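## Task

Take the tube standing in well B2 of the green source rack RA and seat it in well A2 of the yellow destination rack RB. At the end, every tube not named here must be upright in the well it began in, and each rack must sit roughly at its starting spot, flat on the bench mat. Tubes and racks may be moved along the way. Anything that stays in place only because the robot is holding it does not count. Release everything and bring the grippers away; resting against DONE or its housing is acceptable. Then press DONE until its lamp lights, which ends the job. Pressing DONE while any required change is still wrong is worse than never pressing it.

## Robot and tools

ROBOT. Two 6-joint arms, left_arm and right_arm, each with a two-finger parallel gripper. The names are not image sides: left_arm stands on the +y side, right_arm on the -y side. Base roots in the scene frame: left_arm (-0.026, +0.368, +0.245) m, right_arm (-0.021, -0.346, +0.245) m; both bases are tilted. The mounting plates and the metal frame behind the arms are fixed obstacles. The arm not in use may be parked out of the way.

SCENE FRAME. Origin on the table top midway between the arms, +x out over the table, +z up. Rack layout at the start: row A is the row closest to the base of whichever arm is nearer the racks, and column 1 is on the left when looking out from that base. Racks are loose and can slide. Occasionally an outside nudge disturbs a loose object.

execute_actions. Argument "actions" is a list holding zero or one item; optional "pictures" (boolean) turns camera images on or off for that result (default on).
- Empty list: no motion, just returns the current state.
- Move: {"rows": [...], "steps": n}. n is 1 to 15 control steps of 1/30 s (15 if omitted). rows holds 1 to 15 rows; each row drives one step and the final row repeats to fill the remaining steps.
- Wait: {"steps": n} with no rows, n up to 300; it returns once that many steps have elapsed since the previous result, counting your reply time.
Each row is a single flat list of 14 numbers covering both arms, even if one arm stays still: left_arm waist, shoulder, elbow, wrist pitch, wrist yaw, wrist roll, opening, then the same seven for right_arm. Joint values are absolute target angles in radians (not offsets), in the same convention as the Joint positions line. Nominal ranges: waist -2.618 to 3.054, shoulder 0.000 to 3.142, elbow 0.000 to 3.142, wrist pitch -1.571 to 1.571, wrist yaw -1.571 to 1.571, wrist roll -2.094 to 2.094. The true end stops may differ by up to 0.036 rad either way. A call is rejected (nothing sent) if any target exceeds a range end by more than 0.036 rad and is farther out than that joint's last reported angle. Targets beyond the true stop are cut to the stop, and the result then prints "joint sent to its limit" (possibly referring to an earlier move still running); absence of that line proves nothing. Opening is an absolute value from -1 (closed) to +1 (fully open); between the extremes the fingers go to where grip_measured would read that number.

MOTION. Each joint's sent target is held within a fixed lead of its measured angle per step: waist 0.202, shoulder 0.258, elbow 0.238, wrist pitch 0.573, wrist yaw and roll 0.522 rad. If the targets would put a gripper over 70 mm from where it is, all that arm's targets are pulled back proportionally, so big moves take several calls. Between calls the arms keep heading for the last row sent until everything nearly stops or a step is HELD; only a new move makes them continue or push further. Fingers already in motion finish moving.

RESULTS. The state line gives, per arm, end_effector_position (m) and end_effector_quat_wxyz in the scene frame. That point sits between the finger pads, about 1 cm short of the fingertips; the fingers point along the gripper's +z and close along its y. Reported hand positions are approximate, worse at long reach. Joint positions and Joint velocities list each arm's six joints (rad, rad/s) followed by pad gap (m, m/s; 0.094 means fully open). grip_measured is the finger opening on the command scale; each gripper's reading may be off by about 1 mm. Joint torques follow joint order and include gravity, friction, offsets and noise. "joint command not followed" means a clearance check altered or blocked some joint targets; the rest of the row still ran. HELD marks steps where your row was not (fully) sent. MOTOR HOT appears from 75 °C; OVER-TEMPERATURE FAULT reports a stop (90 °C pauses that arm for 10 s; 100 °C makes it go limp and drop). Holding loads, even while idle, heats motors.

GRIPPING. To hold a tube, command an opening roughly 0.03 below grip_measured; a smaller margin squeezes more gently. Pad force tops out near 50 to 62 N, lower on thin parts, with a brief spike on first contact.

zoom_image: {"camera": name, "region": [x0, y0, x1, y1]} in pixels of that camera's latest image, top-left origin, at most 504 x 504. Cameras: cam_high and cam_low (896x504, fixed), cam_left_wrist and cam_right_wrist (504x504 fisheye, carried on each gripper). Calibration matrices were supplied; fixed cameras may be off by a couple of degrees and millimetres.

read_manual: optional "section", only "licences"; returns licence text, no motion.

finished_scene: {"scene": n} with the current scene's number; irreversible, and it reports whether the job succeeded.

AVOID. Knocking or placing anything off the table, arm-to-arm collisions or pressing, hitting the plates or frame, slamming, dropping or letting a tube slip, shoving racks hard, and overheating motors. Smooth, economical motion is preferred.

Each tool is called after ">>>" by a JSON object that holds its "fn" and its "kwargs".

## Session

>>> {"fn": "execute_actions", "kwargs": {"actions": []}}

Scene clock: 0.00 s of 13600.00 s.
left_arm: end_effector_position=(+0.3050, +0.6169, +0.1934) grip_measured=+1.000 end_effector_quat_wxyz=(+0.376, -0.094, +0.921, +0.039) | right_arm: end_effector_position=(+0.3083, -0.3783, +0.3557) grip_measured=+1.000 end_effector_quat_wxyz=(+0.012, +0.398, +0.917, -0.011)
Joint positions: left_arm=[0.522 1.535 0.573 0.4   0.222 0.554 0.094] | right_arm=[ 0.356  1.594  1.434 -1.339  0.434  1.114  0.094]
Joint velocities: left_arm=[ 0.002 -0.017 -0.007 -0.022 -0.022 -0.066  0.   ] | right_arm=[-0.012 -0.002 -0.007 -0.022 -0.037  0.022  0.   ]
Joint torques (N m, as the arm reports them, + toward a larger angle): no reading
Motor temperatures (°C, as the motors report them): left_arm=[28 30 27 30 24 24] | right_arm=[28 31 27 25 26 26]
camera_calibration (this result's frames):
cam_right_wrist: T_world_to_cam=[[-0.617655, -0.786045, 0.0251905, -0.1193], [-0.630445, 0.514029, 0.581647, 0.211129], [-0.47015, 0.343376, -0.813051, 0.676676], [0, 0, 0, 1]] pos_world=[0.377559, -0.434656, 0.430375]

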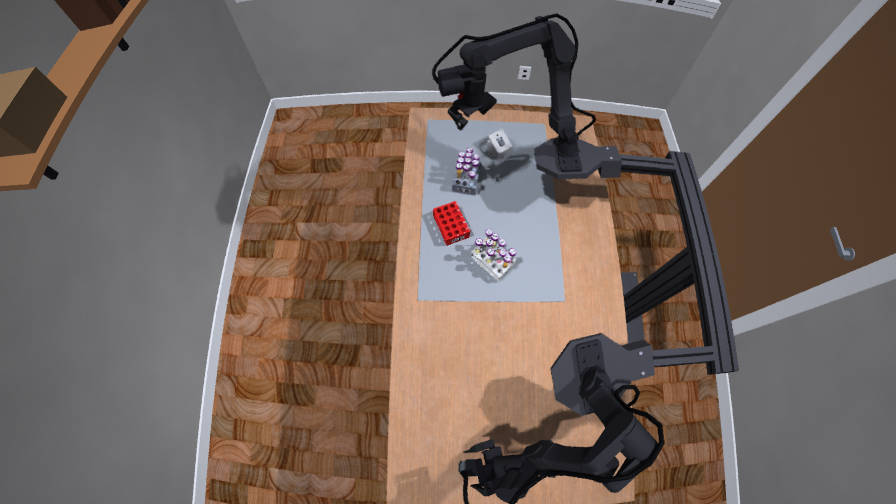

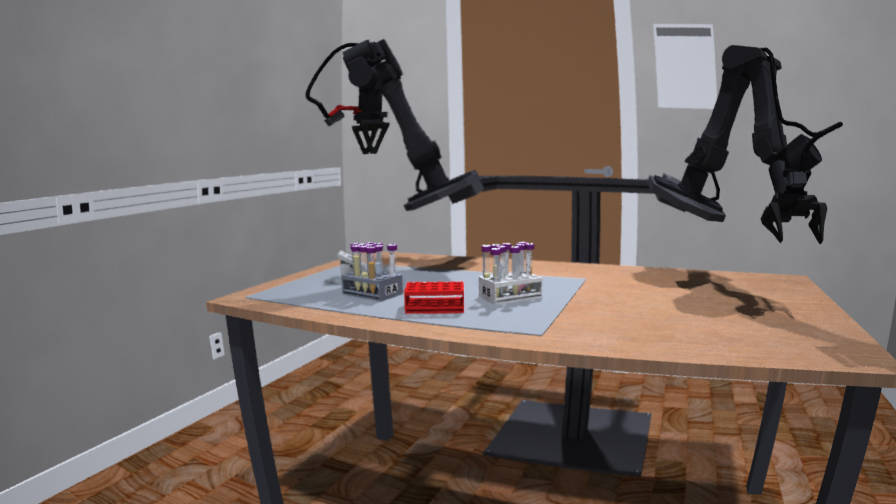

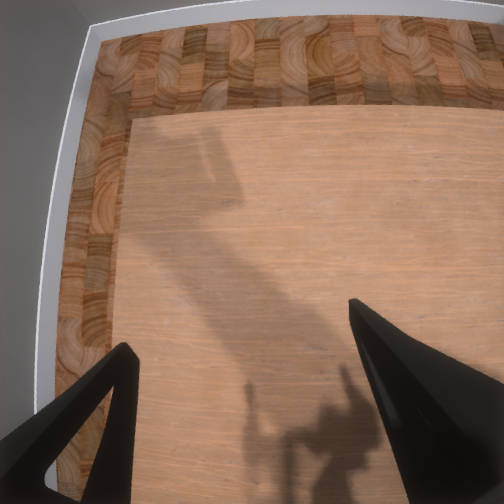

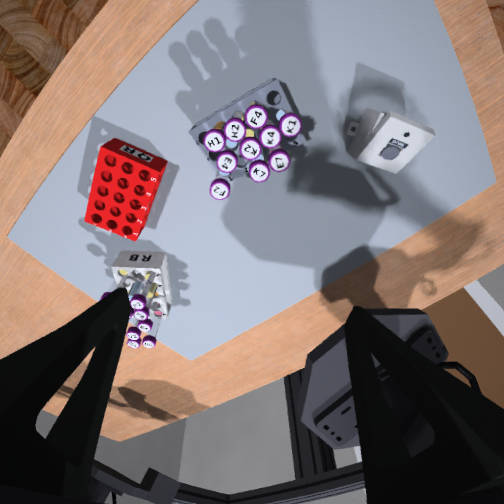

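>>> {"fn": "zoom_image", "kwargs": {"camera": "cam_right_wrist", "region": [170,60,450,220]}}

>>> {"fn": "zoom_image", "kwargs": {"camera": "cam_high", "region": [420,110,550,290]}}

>>> {"fn": "zoom_image", "kwargs": {"camera": "cam_low", "region": [320,220,560,320]}}

Region (170, 60, 450, 220) of cam_right_wrist's 504x504 image, scaled by 1.800, with more detail than that image has; it fills the top 288 rows of this view, and the rest is white.

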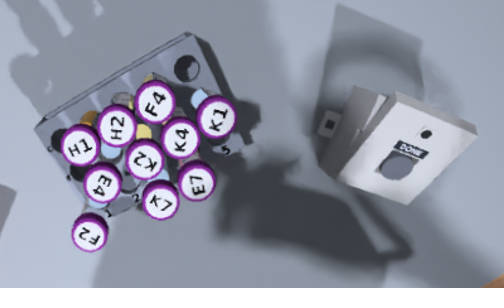

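Region (420, 110, 550, 290) of cam_high's 896x504 image, scaled by 2.800, with more detail than that image has.

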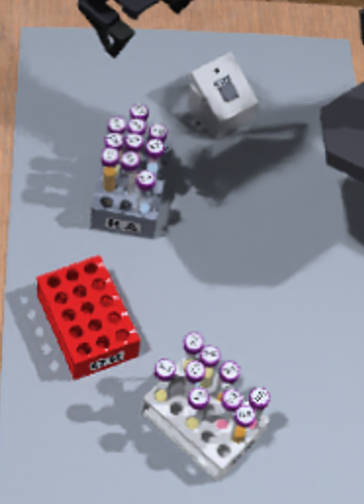

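Region (320, 220, 560, 320) of cam_low's 896x504 image, scaled by 2.100, with more detail than that image has; it fills the top 210 rows of this view, and the rest is white.

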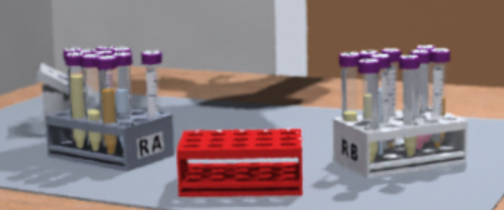

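>>> {"fn": "execute_actions", "kwargs": {"actions": [{"rows":[[0.522,1.535,0.573,0.4,0.222,0.554,1,0.354,1.6,1.428,-1.33,0.432,1.112,0.9],[0.522,1.535,0.573,0.4,0.222,0.554,1,0.35,1.606,1.42,-1.31,0.43,1.11,0.8],[0.522,1.535,0.573,0.4,0.222,0.554,1,0.343,1.614,1.406,-1.28,0.428,1.107,0.7],[0.522,1.535,0.573,0.4,0.222,0.554,1,0.334,1.625,1.387,-1.242,0.426,1.102,0.6],[0.522,1.535,0.573,0.4,0.222,0.554,1,0.323,1.638,1.363,-1.198,0.423,1.096,0.5],[0.522,1.535,0.573,0.4,0.222,0.554,1,0.31,1.655,1.336,-1.148,0.419,1.09,0.4],[0.522,1.535,0.573,0.4,0.222,0.554,1,0.296,1.673,1.306,-1.093,0.415,1.082,0.3],[0.522,1.535,0.573,0.4,0.222,0.554,1,0.282,1.693,1.275,-1.036,0.41,1.074,0.2],[0.522,1.535,0.573,0.4,0.222,0.554,1,0.266,1.713,1.241,-0.977,0.405,1.066,0.1],[0.522,1.535,0.573,0.4,0.222,0.554,1,0.25,1.735,1.207,-0.917,0.40,1.057,0],[0.522,1.535,0.573,0.4,0.222,0.554,1,0.235,1.756,1.174,-0.857,0.395,1.049,-0.1],[0.522,1.535,0.573,0.4,0.222,0.554,1,0.219,1.776,1.14,-0.80,0.39,1.041,-0.2],[0.522,1.535,0.573,0.4,0.222,0.554,1,0.205,1.796,1.109,-0.745,0.385,1.033,-0.3],[0.522,1.535,0.573,0.4,0.222,0.554,1,0.191,1.814,1.079,-0.693,0.381,1.025,-0.4],[0.522,1.535,0.573,0.4,0.222,0.554,1,0.178,1.831,1.052,-0.647,0.377,1.019,-0.45]],"steps":15}], "pictures": false}}

>>> {"fn": "execute_actions", "kwargs": {"actions": [{"rows":[[0.522,1.535,0.573,0.4,0.222,0.554,1,0.167,1.846,1.028,-0.608,0.373,1.013,-0.45],[0.522,1.535,0.573,0.4,0.222,0.554,1,0.158,1.858,1.009,-0.577,0.37,1.008,-0.45],[0.522,1.535,0.573,0.4,0.222,0.554,1,0.151,1.867,0.994,-0.555,0.368,1.004,-0.45],[0.522,1.535,0.573,0.4,0.222,0.554,1,0.146,1.873,0.984,-0.543,0.366,1.002,-0.45],[0.522,1.535,0.573,0.4,0.222,0.554,1,0.145,1.875,0.981,-0.539,0.366,1.001,-0.45]],"steps":15}]}}

>>> {"fn": "zoom_image", "kwargs": {"camera": "cam_right_wrist", "region": [130,150,370,370]}}

Scene clock: 41.53 s of 13600.00 s.
left_arm: end_effector_position=(+0.3050, +0.6169, +0.1934) grip_measured=+1.000 end_effector_quat_wxyz=(+0.376, -0.094, +0.921, +0.039) | right_arm: end_effector_position=(+0.2976, -0.3636, +0.2105) grip_measured=-0.420 end_effector_quat_wxyz=(-0.039, +0.425, +0.904, -0.034)
Joint positions: left_arm=[0.522 1.535 0.573 0.4   0.222 0.554 0.094] | right_arm=[ 0.203  1.801  1.109 -0.859  0.398  1.054  0.027]
Joint velocities: left_arm=[-0.017 -0.022  0.002 -0.007  0.081 -0.007  0.   ] | right_arm=[-0.408  0.652 -0.926  1.429 -0.154 -0.271 -0.055]
Joint torques (N m, as the arm reports them, + toward a larger angle): left_arm=[-1.09 -6.41  3.39  1.34  0.24 -0.01] | right_arm=[ 2.83 -9.09  4.78  0.36  0.01 -0.06]
Motor temperatures (°C, as the motors report them): left_arm=[28 32 27 31 24 24] | right_arm=[28 33 29 25 26 26]
Steps of this call (steps 1 to 90: nothing new was sent; then 38.03 s passed at rest; steps 91 to 105: all 15 steps of this action). Readings (joint positions):
91: left_arm=[0.522 1.535 0.573 0.400 0.222 0.554] | right_arm=[0.356 1.594 1.434 -1.339 0.434 1.114]
92: left_arm=[0.522 1.535 0.573 0.400 0.222 0.554] | right_arm=[0.356 1.594 1.434 -1.337 0.434 1.114]
94: left_arm=[0.522 1.535 0.573 0.400 0.222 0.554] | right_arm=[0.352 1.594 1.424 -1.316 0.433 1.113]
98: left_arm=[0.522 1.535 0.573 0.400 0.222 0.554] | right_arm=[0.313 1.628 1.346 -1.202 0.427 1.100]
105: the state above

Scene clock: 42.03 s of 13600.00 s.
left_arm: end_effector_position=(+0.3050, +0.6169, +0.1934) grip_measured=+1.000 end_effector_quat_wxyz=(+0.376, -0.094, +0.921, +0.039) | right_arm: end_effector_position=(+0.3013, -0.3583, +0.1588) grip_measured=-0.448 end_effector_quat_wxyz=(-0.018, +0.446, +0.895, -0.007)
Joint positions: left_arm=[0.522 1.535 0.573 0.4   0.222 0.554 0.094] | right_arm=[ 0.143  1.878  0.985 -0.563  0.37   1.009  0.026]
Joint velocities: left_arm=[ 0.007  0.002  0.002  0.081  0.022 -0.007  0.   ] | right_arm=[ 0.002  0.017  0.022  0.081 -0.022 -0.081  0.001]
Joint torques (N m, as the arm reports them, + toward a larger angle): left_arm=[-1.03 -6.4   3.41  1.35  0.25  0.  ] | right_arm=[ 2.98 -8.79  3.92  0.64 -0.09 -0.08]
Motor temperatures (°C, as the motors report them): left_arm=[28 32 27 31 24 24] | right_arm=[28 33 29 25 26 26]
Steps of this call (steps 1 to 15: all 15 steps of this action). Readings (joint positions):
1: left_arm=[0.522 1.535 0.573 0.400 0.222 0.554] | right_arm=[0.189 1.822 1.078 -0.812 0.393 1.047]
2: left_arm=[0.522 1.535 0.573 0.400 0.222 0.554] | right_arm=[0.176 1.839 1.051 -0.769 0.388 1.040]
4: left_arm=[0.522 1.535 0.573 0.400 0.222 0.554] | right_arm=[0.156 1.865 1.009 -0.700 0.381 1.029]
8: left_arm=[0.522 1.535 0.573 0.400 0.222 0.554] | right_arm=[0.143 1.878 0.985 -0.623 0.374 1.016]
15: the state above
camera_calibration (this result's frames):
cam_right_wrist: T_world_to_cam=[[-0.697256, -0.716047, 0.0333309, -0.0551481], [-0.542227, 0.557269, 0.628841, 0.292347], [-0.468854, 0.42039, -0.776819, 0.527813], [0, 0, 0, 1]] pos_world=[0.367533, -0.424292, 0.228014]

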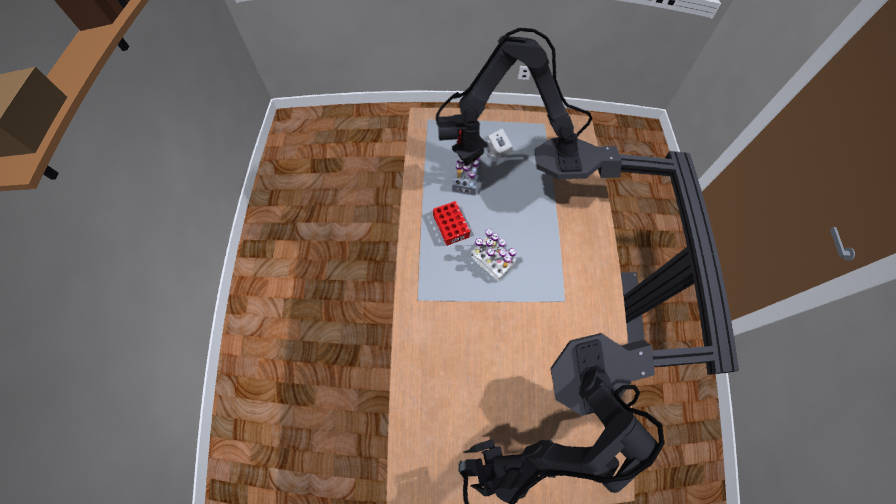

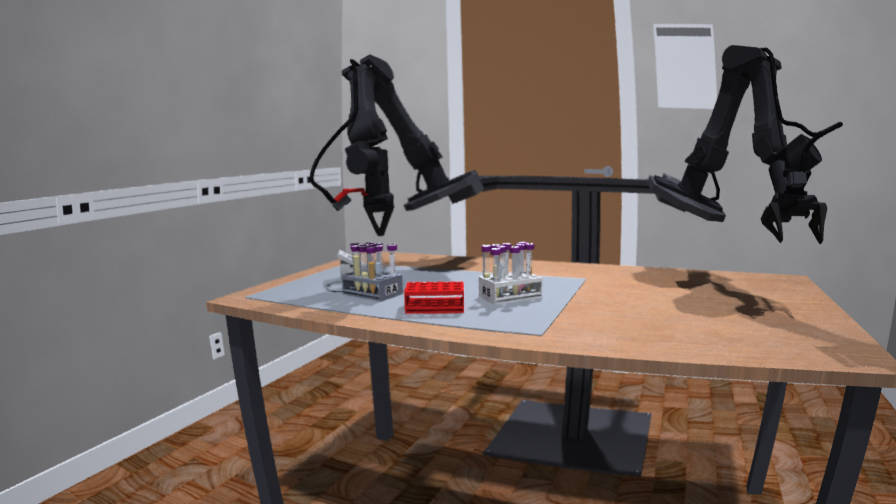

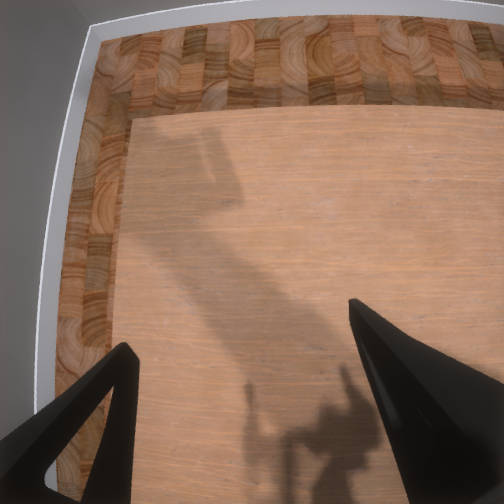

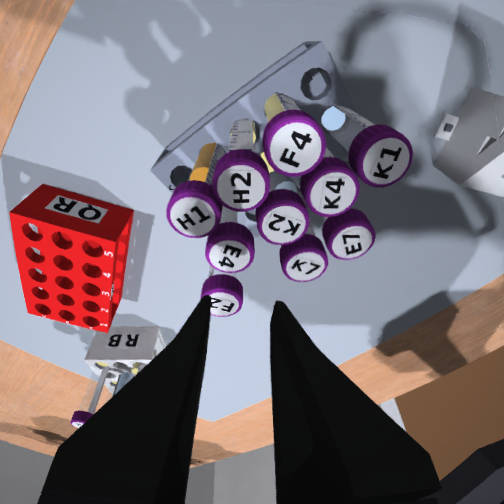

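Region (130, 150, 370, 370) of cam_right_wrist's 504x504 image, scaled by 2.100, with more detail than that image has; it fills the top 462 rows of this view, and the rest is white.

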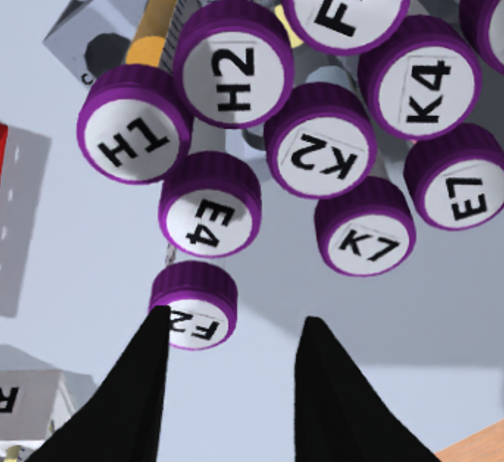

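>>> {"fn": "execute_actions", "kwargs": {"actions": [{"rows":[[0.522,1.535,0.573,0.4,0.222,0.554,1,0.14,1.885,0.978,-0.525,0.372,0.997,-0.44],[0.522,1.535,0.573,0.4,0.222,0.554,1,0.138,1.892,0.974,-0.51,0.376,0.992,-0.43],[0.522,1.535,0.573,0.4,0.222,0.554,1,0.135,1.898,0.971,-0.497,0.379,0.987,-0.42],[0.522,1.535,0.573,0.4,0.222,0.554,1,0.133,1.904,0.969,-0.485,0.38,0.982,-0.42],[0.522,1.535,0.573,0.4,0.222,0.554,1,0.13,1.91,0.966,-0.474,0.38,0.977,-0.42],[0.522,1.535,0.573,0.4,0.222,0.554,1,0.128,1.916,0.964,-0.464,0.38,0.972,-0.42],[0.522,1.535,0.573,0.4,0.222,0.554,1,0.125,1.922,0.962,-0.455,0.38,0.967,-0.42],[0.522,1.535,0.573,0.4,0.222,0.554,1,0.122,1.928,0.96,-0.447,0.38,0.962,-0.42],[0.522,1.535,0.573,0.4,0.222,0.554,1,0.12,1.934,0.958,-0.44,0.38,0.957,-0.42],[0.522,1.535,0.573,0.4,0.222,0.554,1,0.117,1.939,0.955,-0.434,0.38,0.953,-0.42],[0.522,1.535,0.573,0.4,0.222,0.554,1,0.115,1.944,0.953,-0.429,0.38,0.95,-0.42]],"steps":15}], "pictures": false}}

>>> {"fn": "execute_actions", "kwargs": {"actions": [{"steps":7}]}}

>>> {"fn": "zoom_image", "kwargs": {"camera": "cam_right_wrist", "region": [130,180,370,400]}}

Scene clock: 72.87 s of 13600.00 s.
left_arm: end_effector_position=(+0.3050, +0.6169, +0.1934) grip_measured=+1.000 end_effector_quat_wxyz=(+0.376, -0.094, +0.921, +0.039) | right_arm: end_effector_position=(+0.3047, -0.3584, +0.1365) grip_measured=-0.422 end_effector_quat_wxyz=(-0.010, +0.441, +0.897, -0.004)
Joint positions: left_arm=[0.522 1.535 0.573 0.4   0.222 0.554 0.094] | right_arm=[ 0.117  1.936  0.964 -0.457  0.37   0.963  0.027]
Joint velocities: left_arm=[-0.007 -0.002  0.012 -0.022  0.022 -0.007  0.   ] | right_arm=[-0.012 -0.012 -0.017  0.051 -0.081  0.007 -0.001]
Joint torques (N m, as the arm reports them, + toward a larger angle): left_arm=[-1.05 -6.4   3.38  1.35  0.25 -0.01] | right_arm=[ 2.76 -8.2   3.14  0.79  0.1  -0.07]
Motor temperatures (°C, as the motors report them): left_arm=[28 33 28 32 24 24] | right_arm=[28 34 28 25 26 26]
Steps of this call (steps 1 to 30: the robot went on to your last target; steps 31 to 90: nothing new was sent; then 27.33 s passed at rest; steps 91 to 105: all 15 steps of this action). Readings (joint positions):
91: left_arm=[0.522 1.535 0.573 0.400 0.222 0.554] | right_arm=[0.143 1.878 0.985 -0.550 0.370 1.006]
92: left_arm=[0.522 1.535 0.573 0.400 0.222 0.554] | right_arm=[0.143 1.878 0.985 -0.547 0.370 1.005]
94: left_arm=[0.522 1.535 0.573 0.400 0.222 0.554] | right_arm=[0.142 1.879 0.985 -0.533 0.370 1.000]
98: left_arm=[0.522 1.535 0.573 0.400 0.222 0.554] | right_arm=[0.132 1.902 0.983 -0.494 0.370 0.985]
105: the state above

Scene clock: 73.10 s of 13600.00 s.
left_arm: end_effector_position=(+0.3050, +0.6169, +0.1934) grip_measured=+1.000 end_effector_quat_wxyz=(+0.376, -0.094, +0.921, +0.039) | right_arm: end_effector_position=(+0.3073, -0.3583, +0.1364) grip_measured=-0.422 end_effector_quat_wxyz=(-0.006, +0.440, +0.898, -0.001)
Joint positions: left_arm=[0.522 1.535 0.573 0.4   0.222 0.554 0.094] | right_arm=[ 0.117  1.936  0.964 -0.445  0.37   0.957  0.027]
Joint velocities: left_arm=[-0.022  0.002 -0.007 -0.022  0.037  0.022  0.   ] | right_arm=[ 0.007  0.012  0.002 -0.037  0.037 -0.125  0.   ]
Joint torques (N m, as the arm reports them, + toward a larger angle): left_arm=[-1.1  -6.43  3.41  1.34  0.24 -0.01] | right_arm=[ 2.76 -8.15  3.07  0.7   0.07 -0.07]
Motor temperatures (°C, as the motors report them): left_arm=[28 33 28 32 24 24] | right_arm=[28 34 28 25 26 26]
Steps of this call (steps 1 to 7: the robot went on to your last target). Readings (joint positions):
1: left_arm=[0.522 1.535 0.573 0.400 0.222 0.554] | right_arm=[0.117 1.936 0.964 -0.455 0.370 0.961]
2: left_arm=[0.522 1.535 0.573 0.400 0.222 0.554] | right_arm=[0.117 1.936 0.964 -0.453 0.370 0.960]
4: left_arm=[0.522 1.535 0.573 0.400 0.222 0.554] | right_arm=[0.117 1.936 0.964 -0.448 0.370 0.959]
7: the state above
camera_calibration (this result's frames):
cam_right_wrist: T_world_to_cam=[[-0.688159, -0.7254, 0.0152451, -0.0539133], [-0.566354, 0.550174, 0.613638, 0.316584], [-0.453521, 0.413646, -0.78944, 0.507883], [0, 0, 0, 1]] pos_world=[0.372533, -0.423369, 0.207497]

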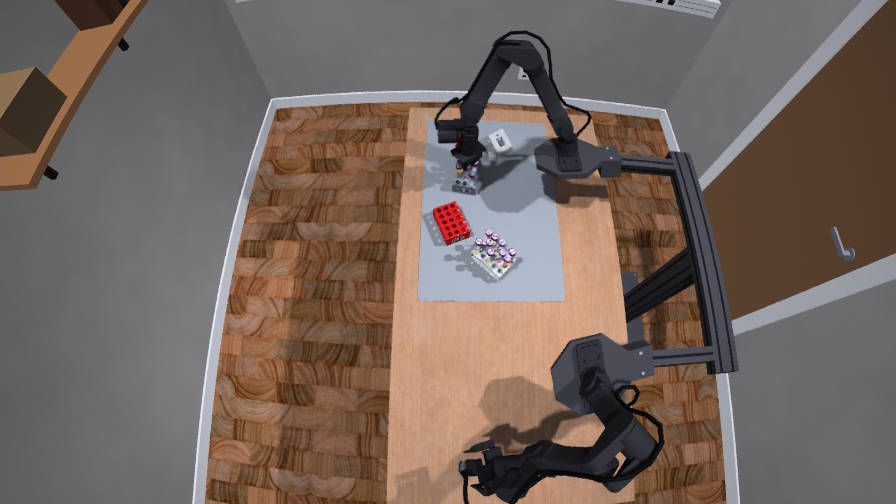

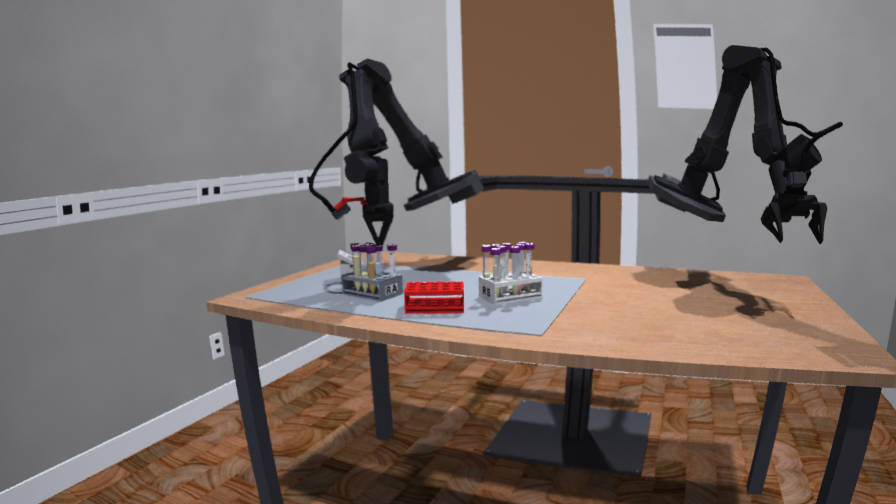

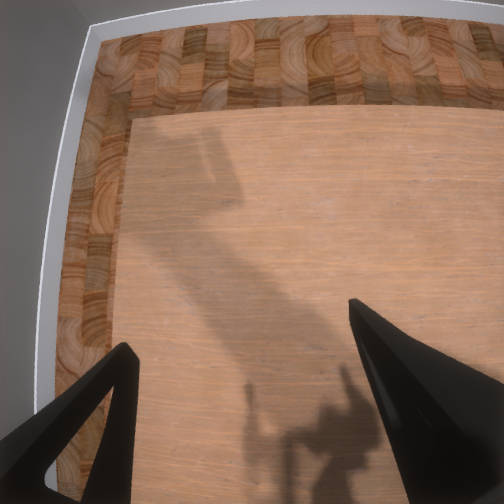

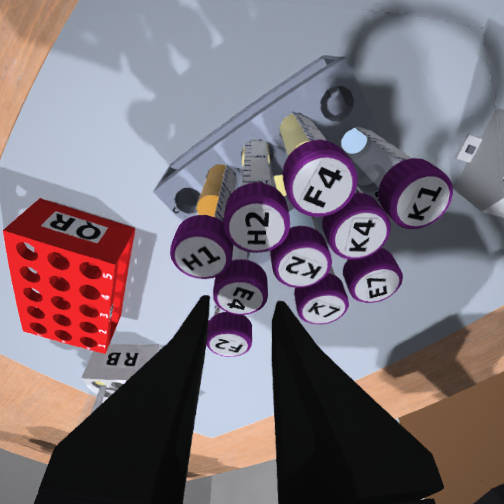

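Region (130, 180, 370, 400) of cam_right_wrist's 504x504 image, scaled by 2.100, with more detail than that image has; it fills the top 462 rows of this view, and the rest is white.

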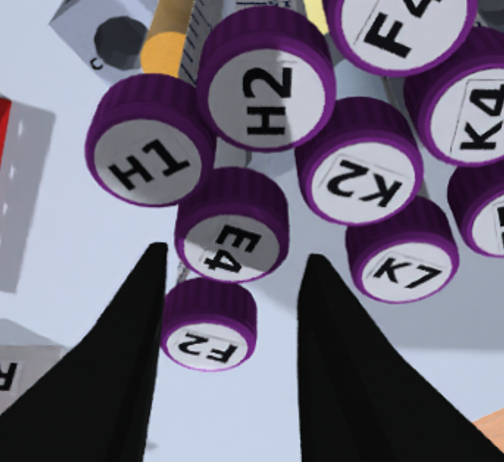

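>>> {"fn": "execute_actions", "kwargs": {"actions": [{"rows":[[0.522,1.535,0.573,0.4,0.222,0.554,1,0.115,1.946,0.952,-0.42,0.38,0.948,-0.42],[0.522,1.535,0.573,0.4,0.222,0.554,1,0.113,1.95,0.951,-0.412,0.38,0.946,-0.42],[0.522,1.535,0.573,0.4,0.222,0.554,1,0.112,1.954,0.95,-0.405,0.38,0.944,-0.42],[0.522,1.535,0.573,0.4,0.222,0.554,1,0.11,1.958,0.949,-0.399,0.38,0.942,-0.42],[0.522,1.535,0.573,0.4,0.222,0.554,1,0.108,1.962,0.949,-0.393,0.38,0.94,-0.42],[0.522,1.535,0.573,0.4,0.222,0.554,1,0.107,1.966,0.948,-0.388,0.38,0.938,-0.42],[0.522,1.535,0.573,0.4,0.222,0.554,1,0.105,1.97,0.948,-0.383,0.38,0.937,-0.42],[0.522,1.535,0.573,0.4,0.222,0.554,1,0.104,1.974,0.948,-0.379,0.38,0.936,-0.42],[0.522,1.535,0.573,0.4,0.222,0.554,1,0.102,1.978,0.948,-0.376,0.38,0.936,-0.42],[0.522,1.535,0.573,0.4,0.222,0.554,1,0.101,1.982,0.948,-0.374,0.38,0.936,-0.42]],"steps":15}]}}

>>> {"fn": "zoom_image", "kwargs": {"camera": "cam_right_wrist", "region": [130,180,370,400]}}

Scene clock: 81.83 s of 13600.00 s.
left_arm: end_effector_position=(+0.3050, +0.6169, +0.1934) grip_measured=+1.000 end_effector_quat_wxyz=(+0.376, -0.094, +0.921, +0.039) | right_arm: end_effector_position=(+0.3109, -0.3586, +0.1251) grip_measured=-0.422 end_effector_quat_wxyz=(-0.001, +0.442, +0.897, +0.000)
Joint positions: left_arm=[0.522 1.535 0.573 0.4   0.222 0.554 0.094] | right_arm=[ 0.104  1.973  0.964 -0.394  0.37   0.943  0.027]
Joint velocities: left_arm=[-0.002  0.002  0.012 -0.037 -0.081 -0.007  0.   ] | right_arm=[-0.002 -0.012  0.012  0.007 -0.037  0.095 -0.001]
Joint torques (N m, as the arm reports them, + toward a larger angle): left_arm=[-1.06 -6.45  3.41  1.34  0.24 -0.02] | right_arm=[ 2.77 -8.19  2.45  0.77  0.09 -0.08]
Motor temperatures (°C, as the motors report them): left_arm=[28 33 28 32 24 24] | right_arm=[28 34 28 25 26 26]
Steps of this call (steps 1 to 30: the robot went on to your last target; steps 31 to 90: nothing new was sent; then 5.23 s passed at rest; steps 91 to 105: all 15 steps of this action). Readings (joint positions):
91: left_arm=[0.522 1.535 0.573 0.400 0.222 0.554] | right_arm=[0.117 1.936 0.964 -0.441 0.370 0.956]
92: left_arm=[0.522 1.535 0.573 0.400 0.222 0.554] | right_arm=[0.117 1.936 0.964 -0.439 0.370 0.955]
94: left_arm=[0.522 1.535 0.573 0.400 0.222 0.554] | right_arm=[0.117 1.936 0.964 -0.431 0.370 0.953]
98: left_arm=[0.522 1.535 0.573 0.400 0.222 0.554] | right_arm=[0.112 1.950 0.964 -0.410 0.370 0.947]
105: the state above
camera_calibration (this result's frames):
cam_right_wrist: T_world_to_cam=[[-0.690955, -0.722829, 0.00998719, -0.0489922], [-0.570132, 0.553381, 0.607223, 0.328956], [-0.444445, 0.413869, -0.794469, 0.49858], [0, 0, 0, 1]] pos_world=[0.375288, -0.423798, 0.196846]

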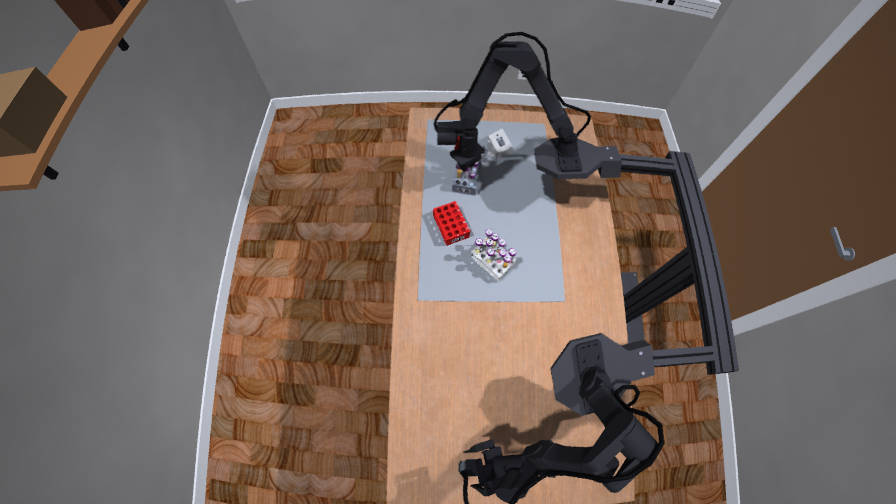

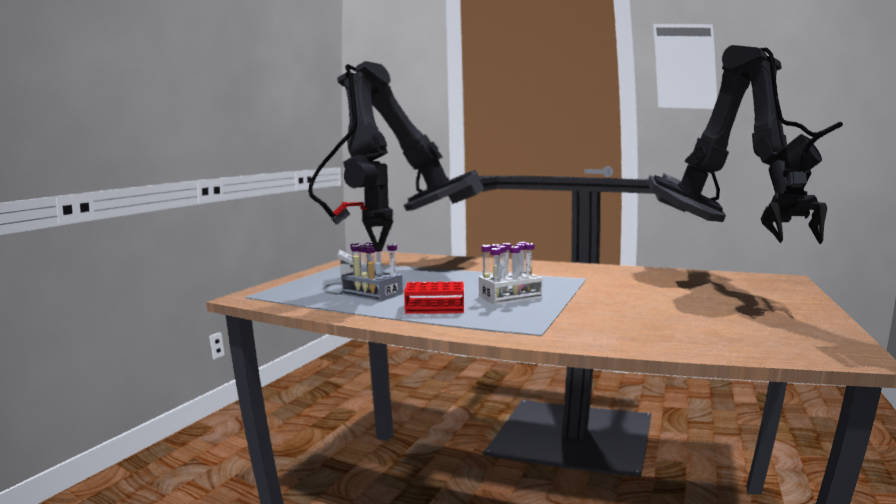

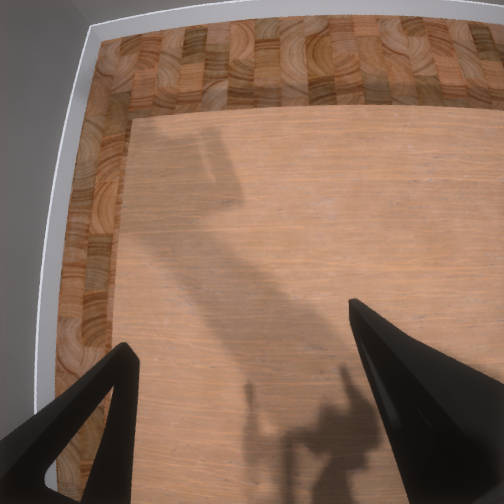

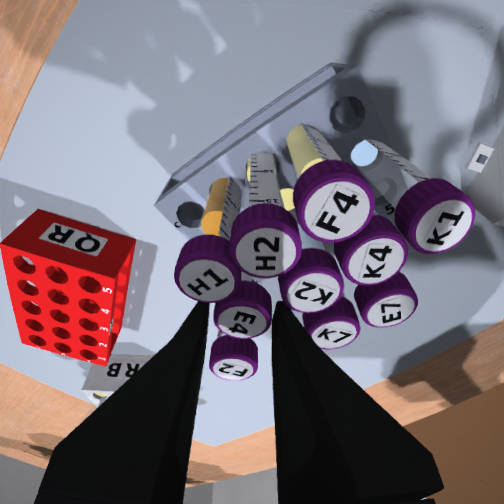

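Region (130, 180, 370, 400) of cam_right_wrist's 504x504 image, scaled by 2.100, with more detail than that image has; it fills the top 462 rows of this view, and the rest is white.

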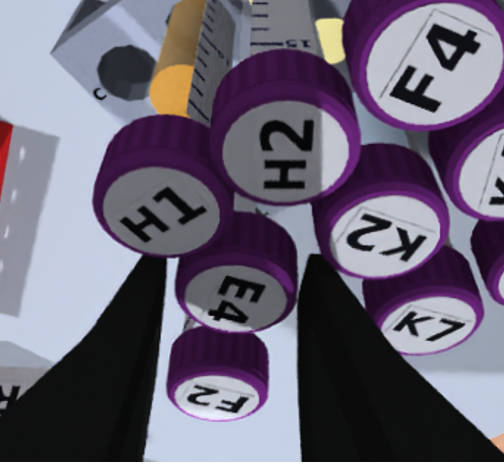

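>>> {"fn": "execute_actions", "kwargs": {"actions": [{"rows":[[0.522,1.535,0.573,0.4,0.222,0.554,1,0.1,1.986,0.948,-0.378,0.38,0.936,-0.43],[0.522,1.535,0.573,0.4,0.222,0.554,1,0.1,1.99,0.946,-0.378,0.38,0.936,-0.44],[0.522,1.535,0.573,0.4,0.222,0.554,1,0.099,1.993,0.945,-0.378,0.38,0.936,-0.45],[0.522,1.535,0.573,0.4,0.222,0.554,1,0.099,1.995,0.945,-0.378,0.38,0.936,-0.46],[0.522,1.535,0.573,0.4,0.222,0.554,1,0.099,1.995,0.945,-0.378,0.38,0.936,-0.47],[0.522,1.535,0.573,0.4,0.222,0.554,1,0.099,1.995,0.945,-0.378,0.38,0.936,-0.48],[0.522,1.535,0.573,0.4,0.222,0.554,1,0.099,1.995,0.945,-0.378,0.38,0.936,-0.495],[0.522,1.535,0.573,0.4,0.222,0.554,1,0.099,1.995,0.945,-0.378,0.38,0.936,-0.51],[0.522,1.535,0.573,0.4,0.222,0.554,1,0.099,1.995,0.945,-0.378,0.38,0.936,-0.525],[0.522,1.535,0.573,0.4,0.222,0.554,1,0.099,1.995,0.945,-0.378,0.38,0.936,-0.54],[0.522,1.535,0.573,0.4,0.222,0.554,1,0.099,1.995,0.945,-0.378,0.38,0.936,-0.555],[0.522,1.535,0.573,0.4,0.222,0.554,1,0.099,1.995,0.945,-0.378,0.38,0.936,-0.57],[0.522,1.535,0.573,0.4,0.222,0.554,1,0.099,1.995,0.945,-0.378,0.38,0.936,-0.58]],"steps":15}]}}

Scene clock: 93.17 s of 13600.00 s.
left_arm: end_effector_position=(+0.3050, +0.6169, +0.1934) grip_measured=+1.000 end_effector_quat_wxyz=(+0.376, -0.094, +0.921, +0.039) | right_arm: end_effector_position=(+0.3120, -0.3586, +0.1245) grip_measured=-0.563 end_effector_quat_wxyz=(+0.001, +0.442, +0.897, +0.000)
Joint positions: left_arm=[0.522 1.535 0.573 0.4   0.222 0.554 0.094] | right_arm=[ 0.104  1.974  0.964 -0.388  0.371  0.942  0.021]
Joint velocities: left_arm=[-0.002 -0.002  0.002 -0.051 -0.051  0.022  0.   ] | right_arm=[-0.022 -0.002  0.007 -0.037 -0.007  0.007 -0.001]
Joint torques (N m, as the arm reports them, + toward a larger angle): left_arm=[-1.08 -6.47  3.33  1.33  0.24 -0.01] | right_arm=[ 2.6  -7.19  2.32  0.71  0.08 -0.06]
Motor temperatures (°C, as the motors report them): left_arm=[28 33 28 32 24 24] | right_arm=[28 34 28 25 26 26]
Steps of this call (steps 1 to 15: the robot went on to your last target; steps 16 to 110: nothing new was sent; then 7.17 s passed at rest; steps 111 to 125: all 15 steps of this action). Readings (joint positions):
111: left_arm=[0.522 1.535 0.573 0.400 0.222 0.554] | right_arm=[0.104 1.973 0.964 -0.388 0.370 0.942]
112: left_arm=[0.522 1.535 0.573 0.400 0.222 0.554] | right_arm=[0.104 1.973 0.964 -0.388 0.370 0.942]
114: left_arm=[0.522 1.535 0.573 0.400 0.222 0.554] | right_arm=[0.104 1.973 0.964 -0.388 0.370 0.942]
118: left_arm=[0.522 1.535 0.573 0.400 0.222 0.554] | right_arm=[0.104 1.973 0.964 -0.388 0.370 0.942]
125: the state above
camera_calibration (this result's frames):
cam_right_wrist: T_world_to_cam=[[-0.691262, -0.72256, 0.0080153, -0.047821], [-0.572311, 0.554226, 0.604396, 0.331178], [-0.441154, 0.413209, -0.796644, 0.49762], [0, 0, 0, 1]] pos_world=[0.376007, -0.423722, 0.196647]

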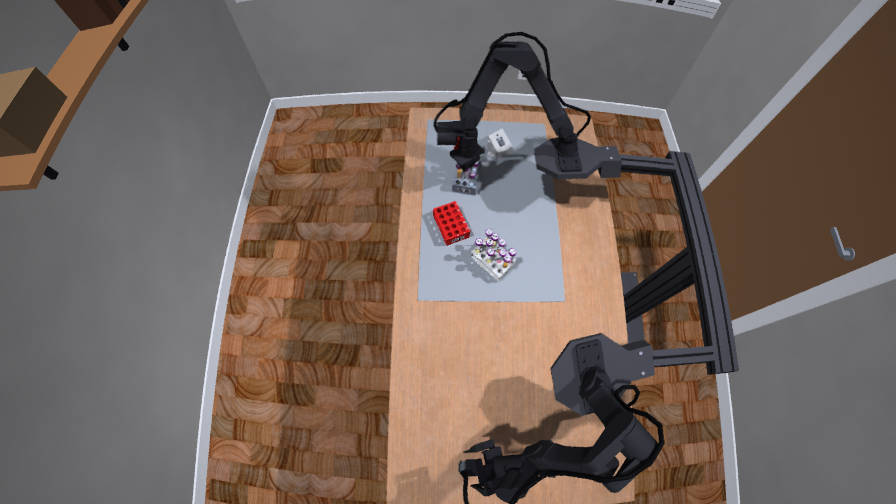

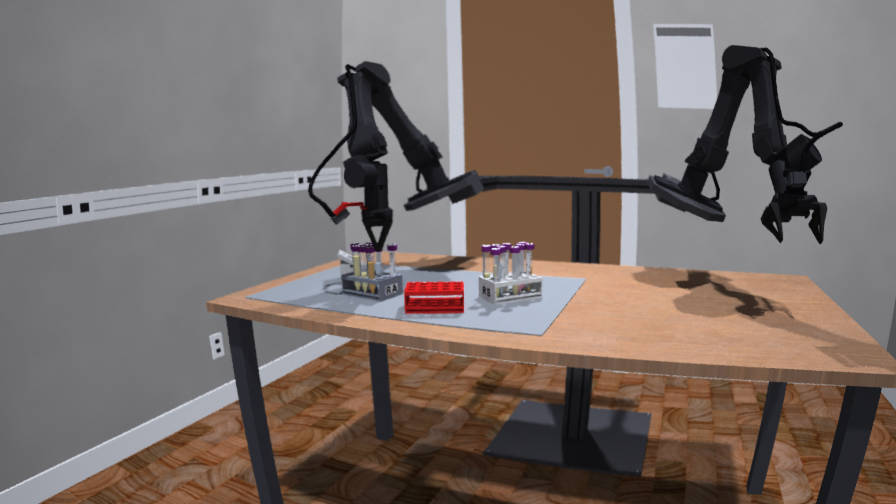

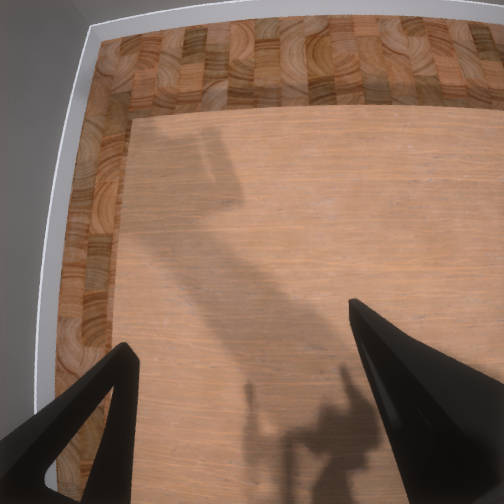

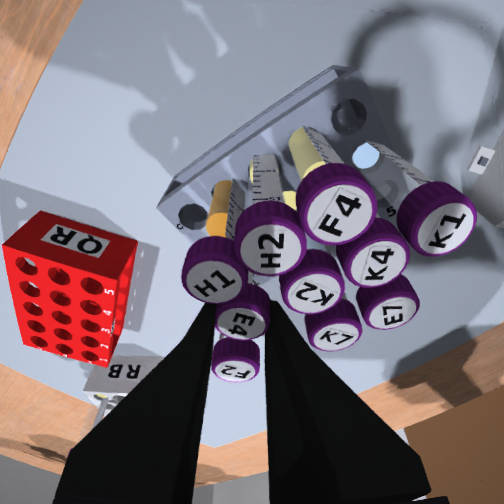

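>>> {"fn": "execute_actions", "kwargs": {"actions": [{"rows":[[0.522,1.535,0.573,0.4,0.222,0.554,1,0.106,1.968,0.965,-0.395,0.38,0.945,-0.59],[0.522,1.535,0.573,0.4,0.222,0.554,1,0.113,1.952,0.978,-0.408,0.38,0.95,-0.59],[0.522,1.535,0.573,0.4,0.222,0.554,1,0.117,1.945,0.984,-0.422,0.38,0.954,-0.59],[0.522,1.535,0.573,0.4,0.222,0.554,1,0.12,1.937,0.986,-0.436,0.38,0.957,-0.59],[0.522,1.535,0.573,0.4,0.222,0.554,1,0.123,1.928,0.988,-0.45,0.381,0.96,-0.59],[0.522,1.535,0.573,0.4,0.222,0.554,1,0.127,1.919,0.99,-0.463,0.381,0.964,-0.59],[0.522,1.535,0.573,0.4,0.222,0.554,1,0.131,1.91,0.992,-0.476,0.382,0.967,-0.59],[0.522,1.535,0.573,0.4,0.222,0.554,1,0.134,1.901,0.995,-0.489,0.382,0.971,-0.59],[0.522,1.535,0.573,0.4,0.222,0.554,1,0.138,1.892,0.998,-0.502,0.383,0.974,-0.59],[0.522,1.535,0.573,0.4,0.222,0.554,1,0.142,1.883,1.001,-0.515,0.383,0.978,-0.59],[0.522,1.535,0.573,0.4,0.222,0.554,1,0.146,1.874,1.004,-0.528,0.384,0.981,-0.59],[0.522,1.535,0.573,0.4,0.222,0.554,1,0.15,1.865,1.007,-0.54,0.384,0.985,-0.59],[0.522,1.535,0.573,0.4,0.222,0.554,1,0.154,1.856,1.01,-0.551,0.385,0.988,-0.59],[0.522,1.535,0.573,0.4,0.222,0.554,1,0.157,1.847,1.013,-0.559,0.385,0.991,-0.59],[0.522,1.535,0.573,0.4,0.222,0.554,1,0.16,1.839,1.016,-0.564,0.386,0.994,-0.59]],"steps":15}], "pictures": false}}

>>> {"fn": "execute_actions", "kwargs": {"actions": [{"steps":5}]}}

Scene clock: 107.80 s of 13600.00 s.
left_arm: end_effector_position=(+0.3050, +0.6169, +0.1934) grip_measured=+1.000 end_effector_quat_wxyz=(+0.376, -0.094, +0.921, +0.039) | right_arm: end_effector_position=(+0.3147, -0.3596, +0.1578) grip_measured=-0.565 end_effector_quat_wxyz=(+0.004, +0.443, +0.896, +0.005)
Joint positions: left_arm=[0.522 1.535 0.573 0.4   0.222 0.554 0.094] | right_arm=[ 0.136  1.879  0.987 -0.508  0.371  0.975  0.02 ]
Joint velocities: left_arm=[-0.002 -0.002 -0.007 -0.066  0.037 -0.051  0.   ] | right_arm=[ 0.11  -0.227  0.095 -0.286  0.007  0.11   0.001]
Joint torques (N m, as the arm reports them, + toward a larger angle): left_arm=[-1.05 -6.5   3.39  1.34  0.24 -0.01] | right_arm=[  4.08 -10.95   6.32   0.5    0.14   0.07]
Motor temperatures (°C, as the motors report them): left_arm=[28 33 28 32 24 24] | right_arm=[28 34 28 25 26 26]
Steps of this call (steps 1 to 15: the robot went on to your last target; steps 16 to 90: nothing new was sent; then 11.13 s passed at rest; steps 91 to 105: all 15 steps of this action). Readings (joint positions):
91: left_arm=[0.522 1.535 0.573 0.400 0.222 0.554] | right_arm=[0.104 1.974 0.964 -0.388 0.371 0.942]
92: left_arm=[0.522 1.535 0.573 0.400 0.222 0.554] | right_arm=[0.104 1.974 0.964 -0.388 0.371 0.942]
94: left_arm=[0.522 1.535 0.573 0.400 0.222 0.554] | right_arm=[0.104 1.971 0.964 -0.393 0.371 0.945]
98: left_arm=[0.522 1.535 0.573 0.400 0.222 0.554] | right_arm=[0.109 1.946 0.964 -0.421 0.371 0.954]
105: the state above

Scene clock: 107.97 s of 13600.00 s.
left_arm: end_effector_position=(+0.3050, +0.6169, +0.1934) grip_measured=+1.000 end_effector_quat_wxyz=(+0.376, -0.094, +0.921, +0.039) | right_arm: end_effector_position=(+0.3165, -0.3600, +0.1653) grip_measured=-0.565 end_effector_quat_wxyz=(+0.006, +0.445, +0.896, +0.007)
Joint positions: left_arm=[0.522 1.535 0.573 0.4   0.222 0.554 0.094] | right_arm=[ 0.143  1.86   0.996 -0.533  0.372  0.984  0.02 ]
Joint velocities: left_arm=[ 0.007 -0.002 -0.012  0.037  0.007 -0.037  0.   ] | right_arm=[-0.007 -0.002  0.012 -0.022  0.037  0.007 -0.001]
Joint torques (N m, as the arm reports them, + toward a larger angle): left_arm=[-1.12 -6.49  3.39  1.35  0.24 -0.01] | right_arm=[  4.07 -10.48   6.18   0.4    0.1    0.07]
Motor temperatures (°C, as the motors report them): left_arm=[28 33 28 32 24 24] | right_arm=[28 34 28 25 26 26]
Steps of this call (steps 1 to 5: the robot went on to your last target). Readings (joint positions):
1: left_arm=[0.522 1.535 0.573 0.400 0.222 0.554] | right_arm=[0.140 1.871 0.990 -0.517 0.371 0.978]
2: left_arm=[0.522 1.535 0.573 0.400 0.222 0.554] | right_arm=[0.142 1.865 0.992 -0.523 0.372 0.980]
4: left_arm=[0.522 1.535 0.573 0.400 0.222 0.554] | right_arm=[0.143 1.860 0.996 -0.530 0.372 0.983]
5: the state above
camera_calibration (this result's frames):
cam_right_wrist: T_world_to_cam=[[-0.695652, -0.718342, -0.00723891, -0.0406171], [-0.57816, 0.55386, 0.599142, 0.312454], [-0.426379, 0.42098, -0.80061, 0.531478], [0, 0, 0, 1]] pos_world=[0.379004, -0.425974, 0.238009]

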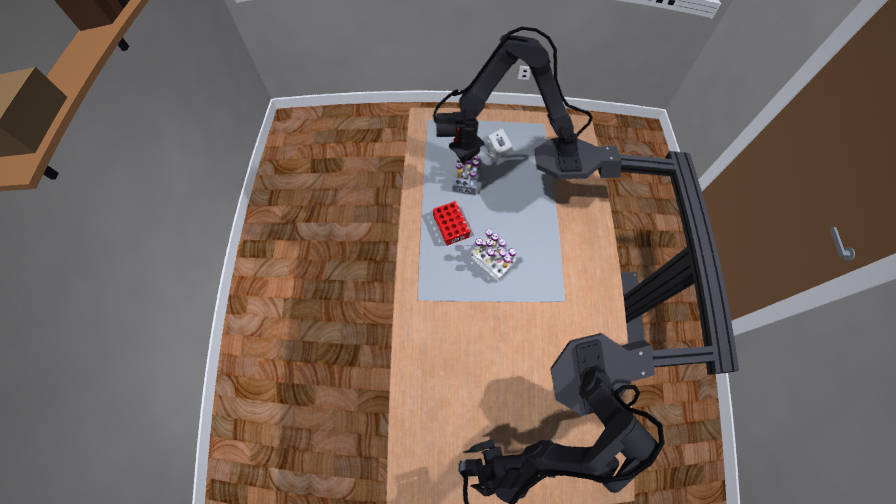

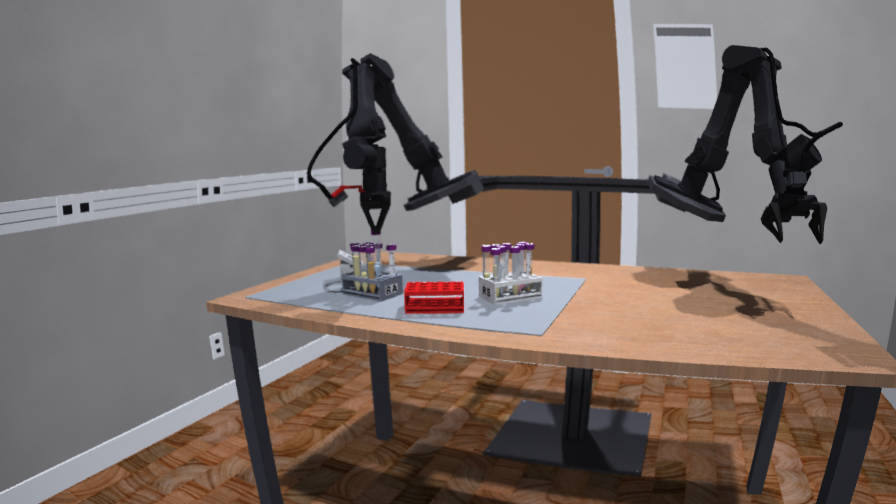

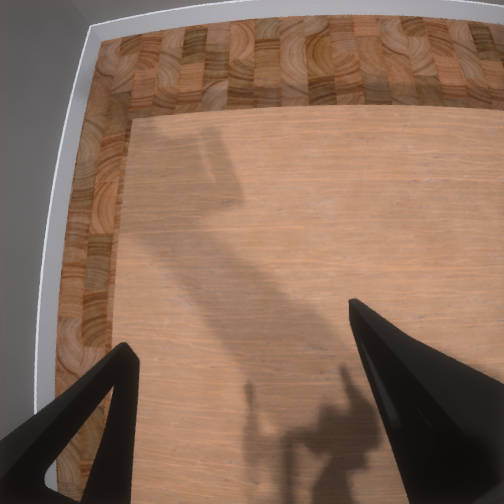

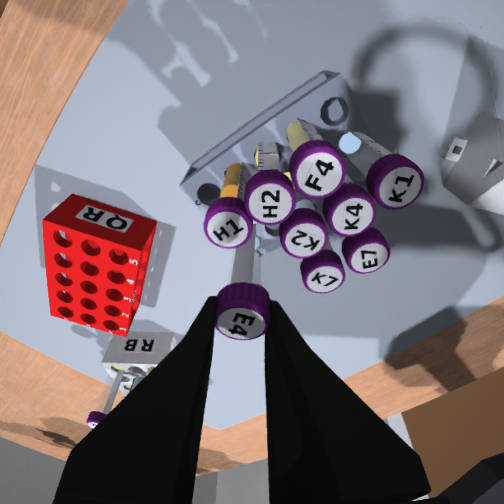

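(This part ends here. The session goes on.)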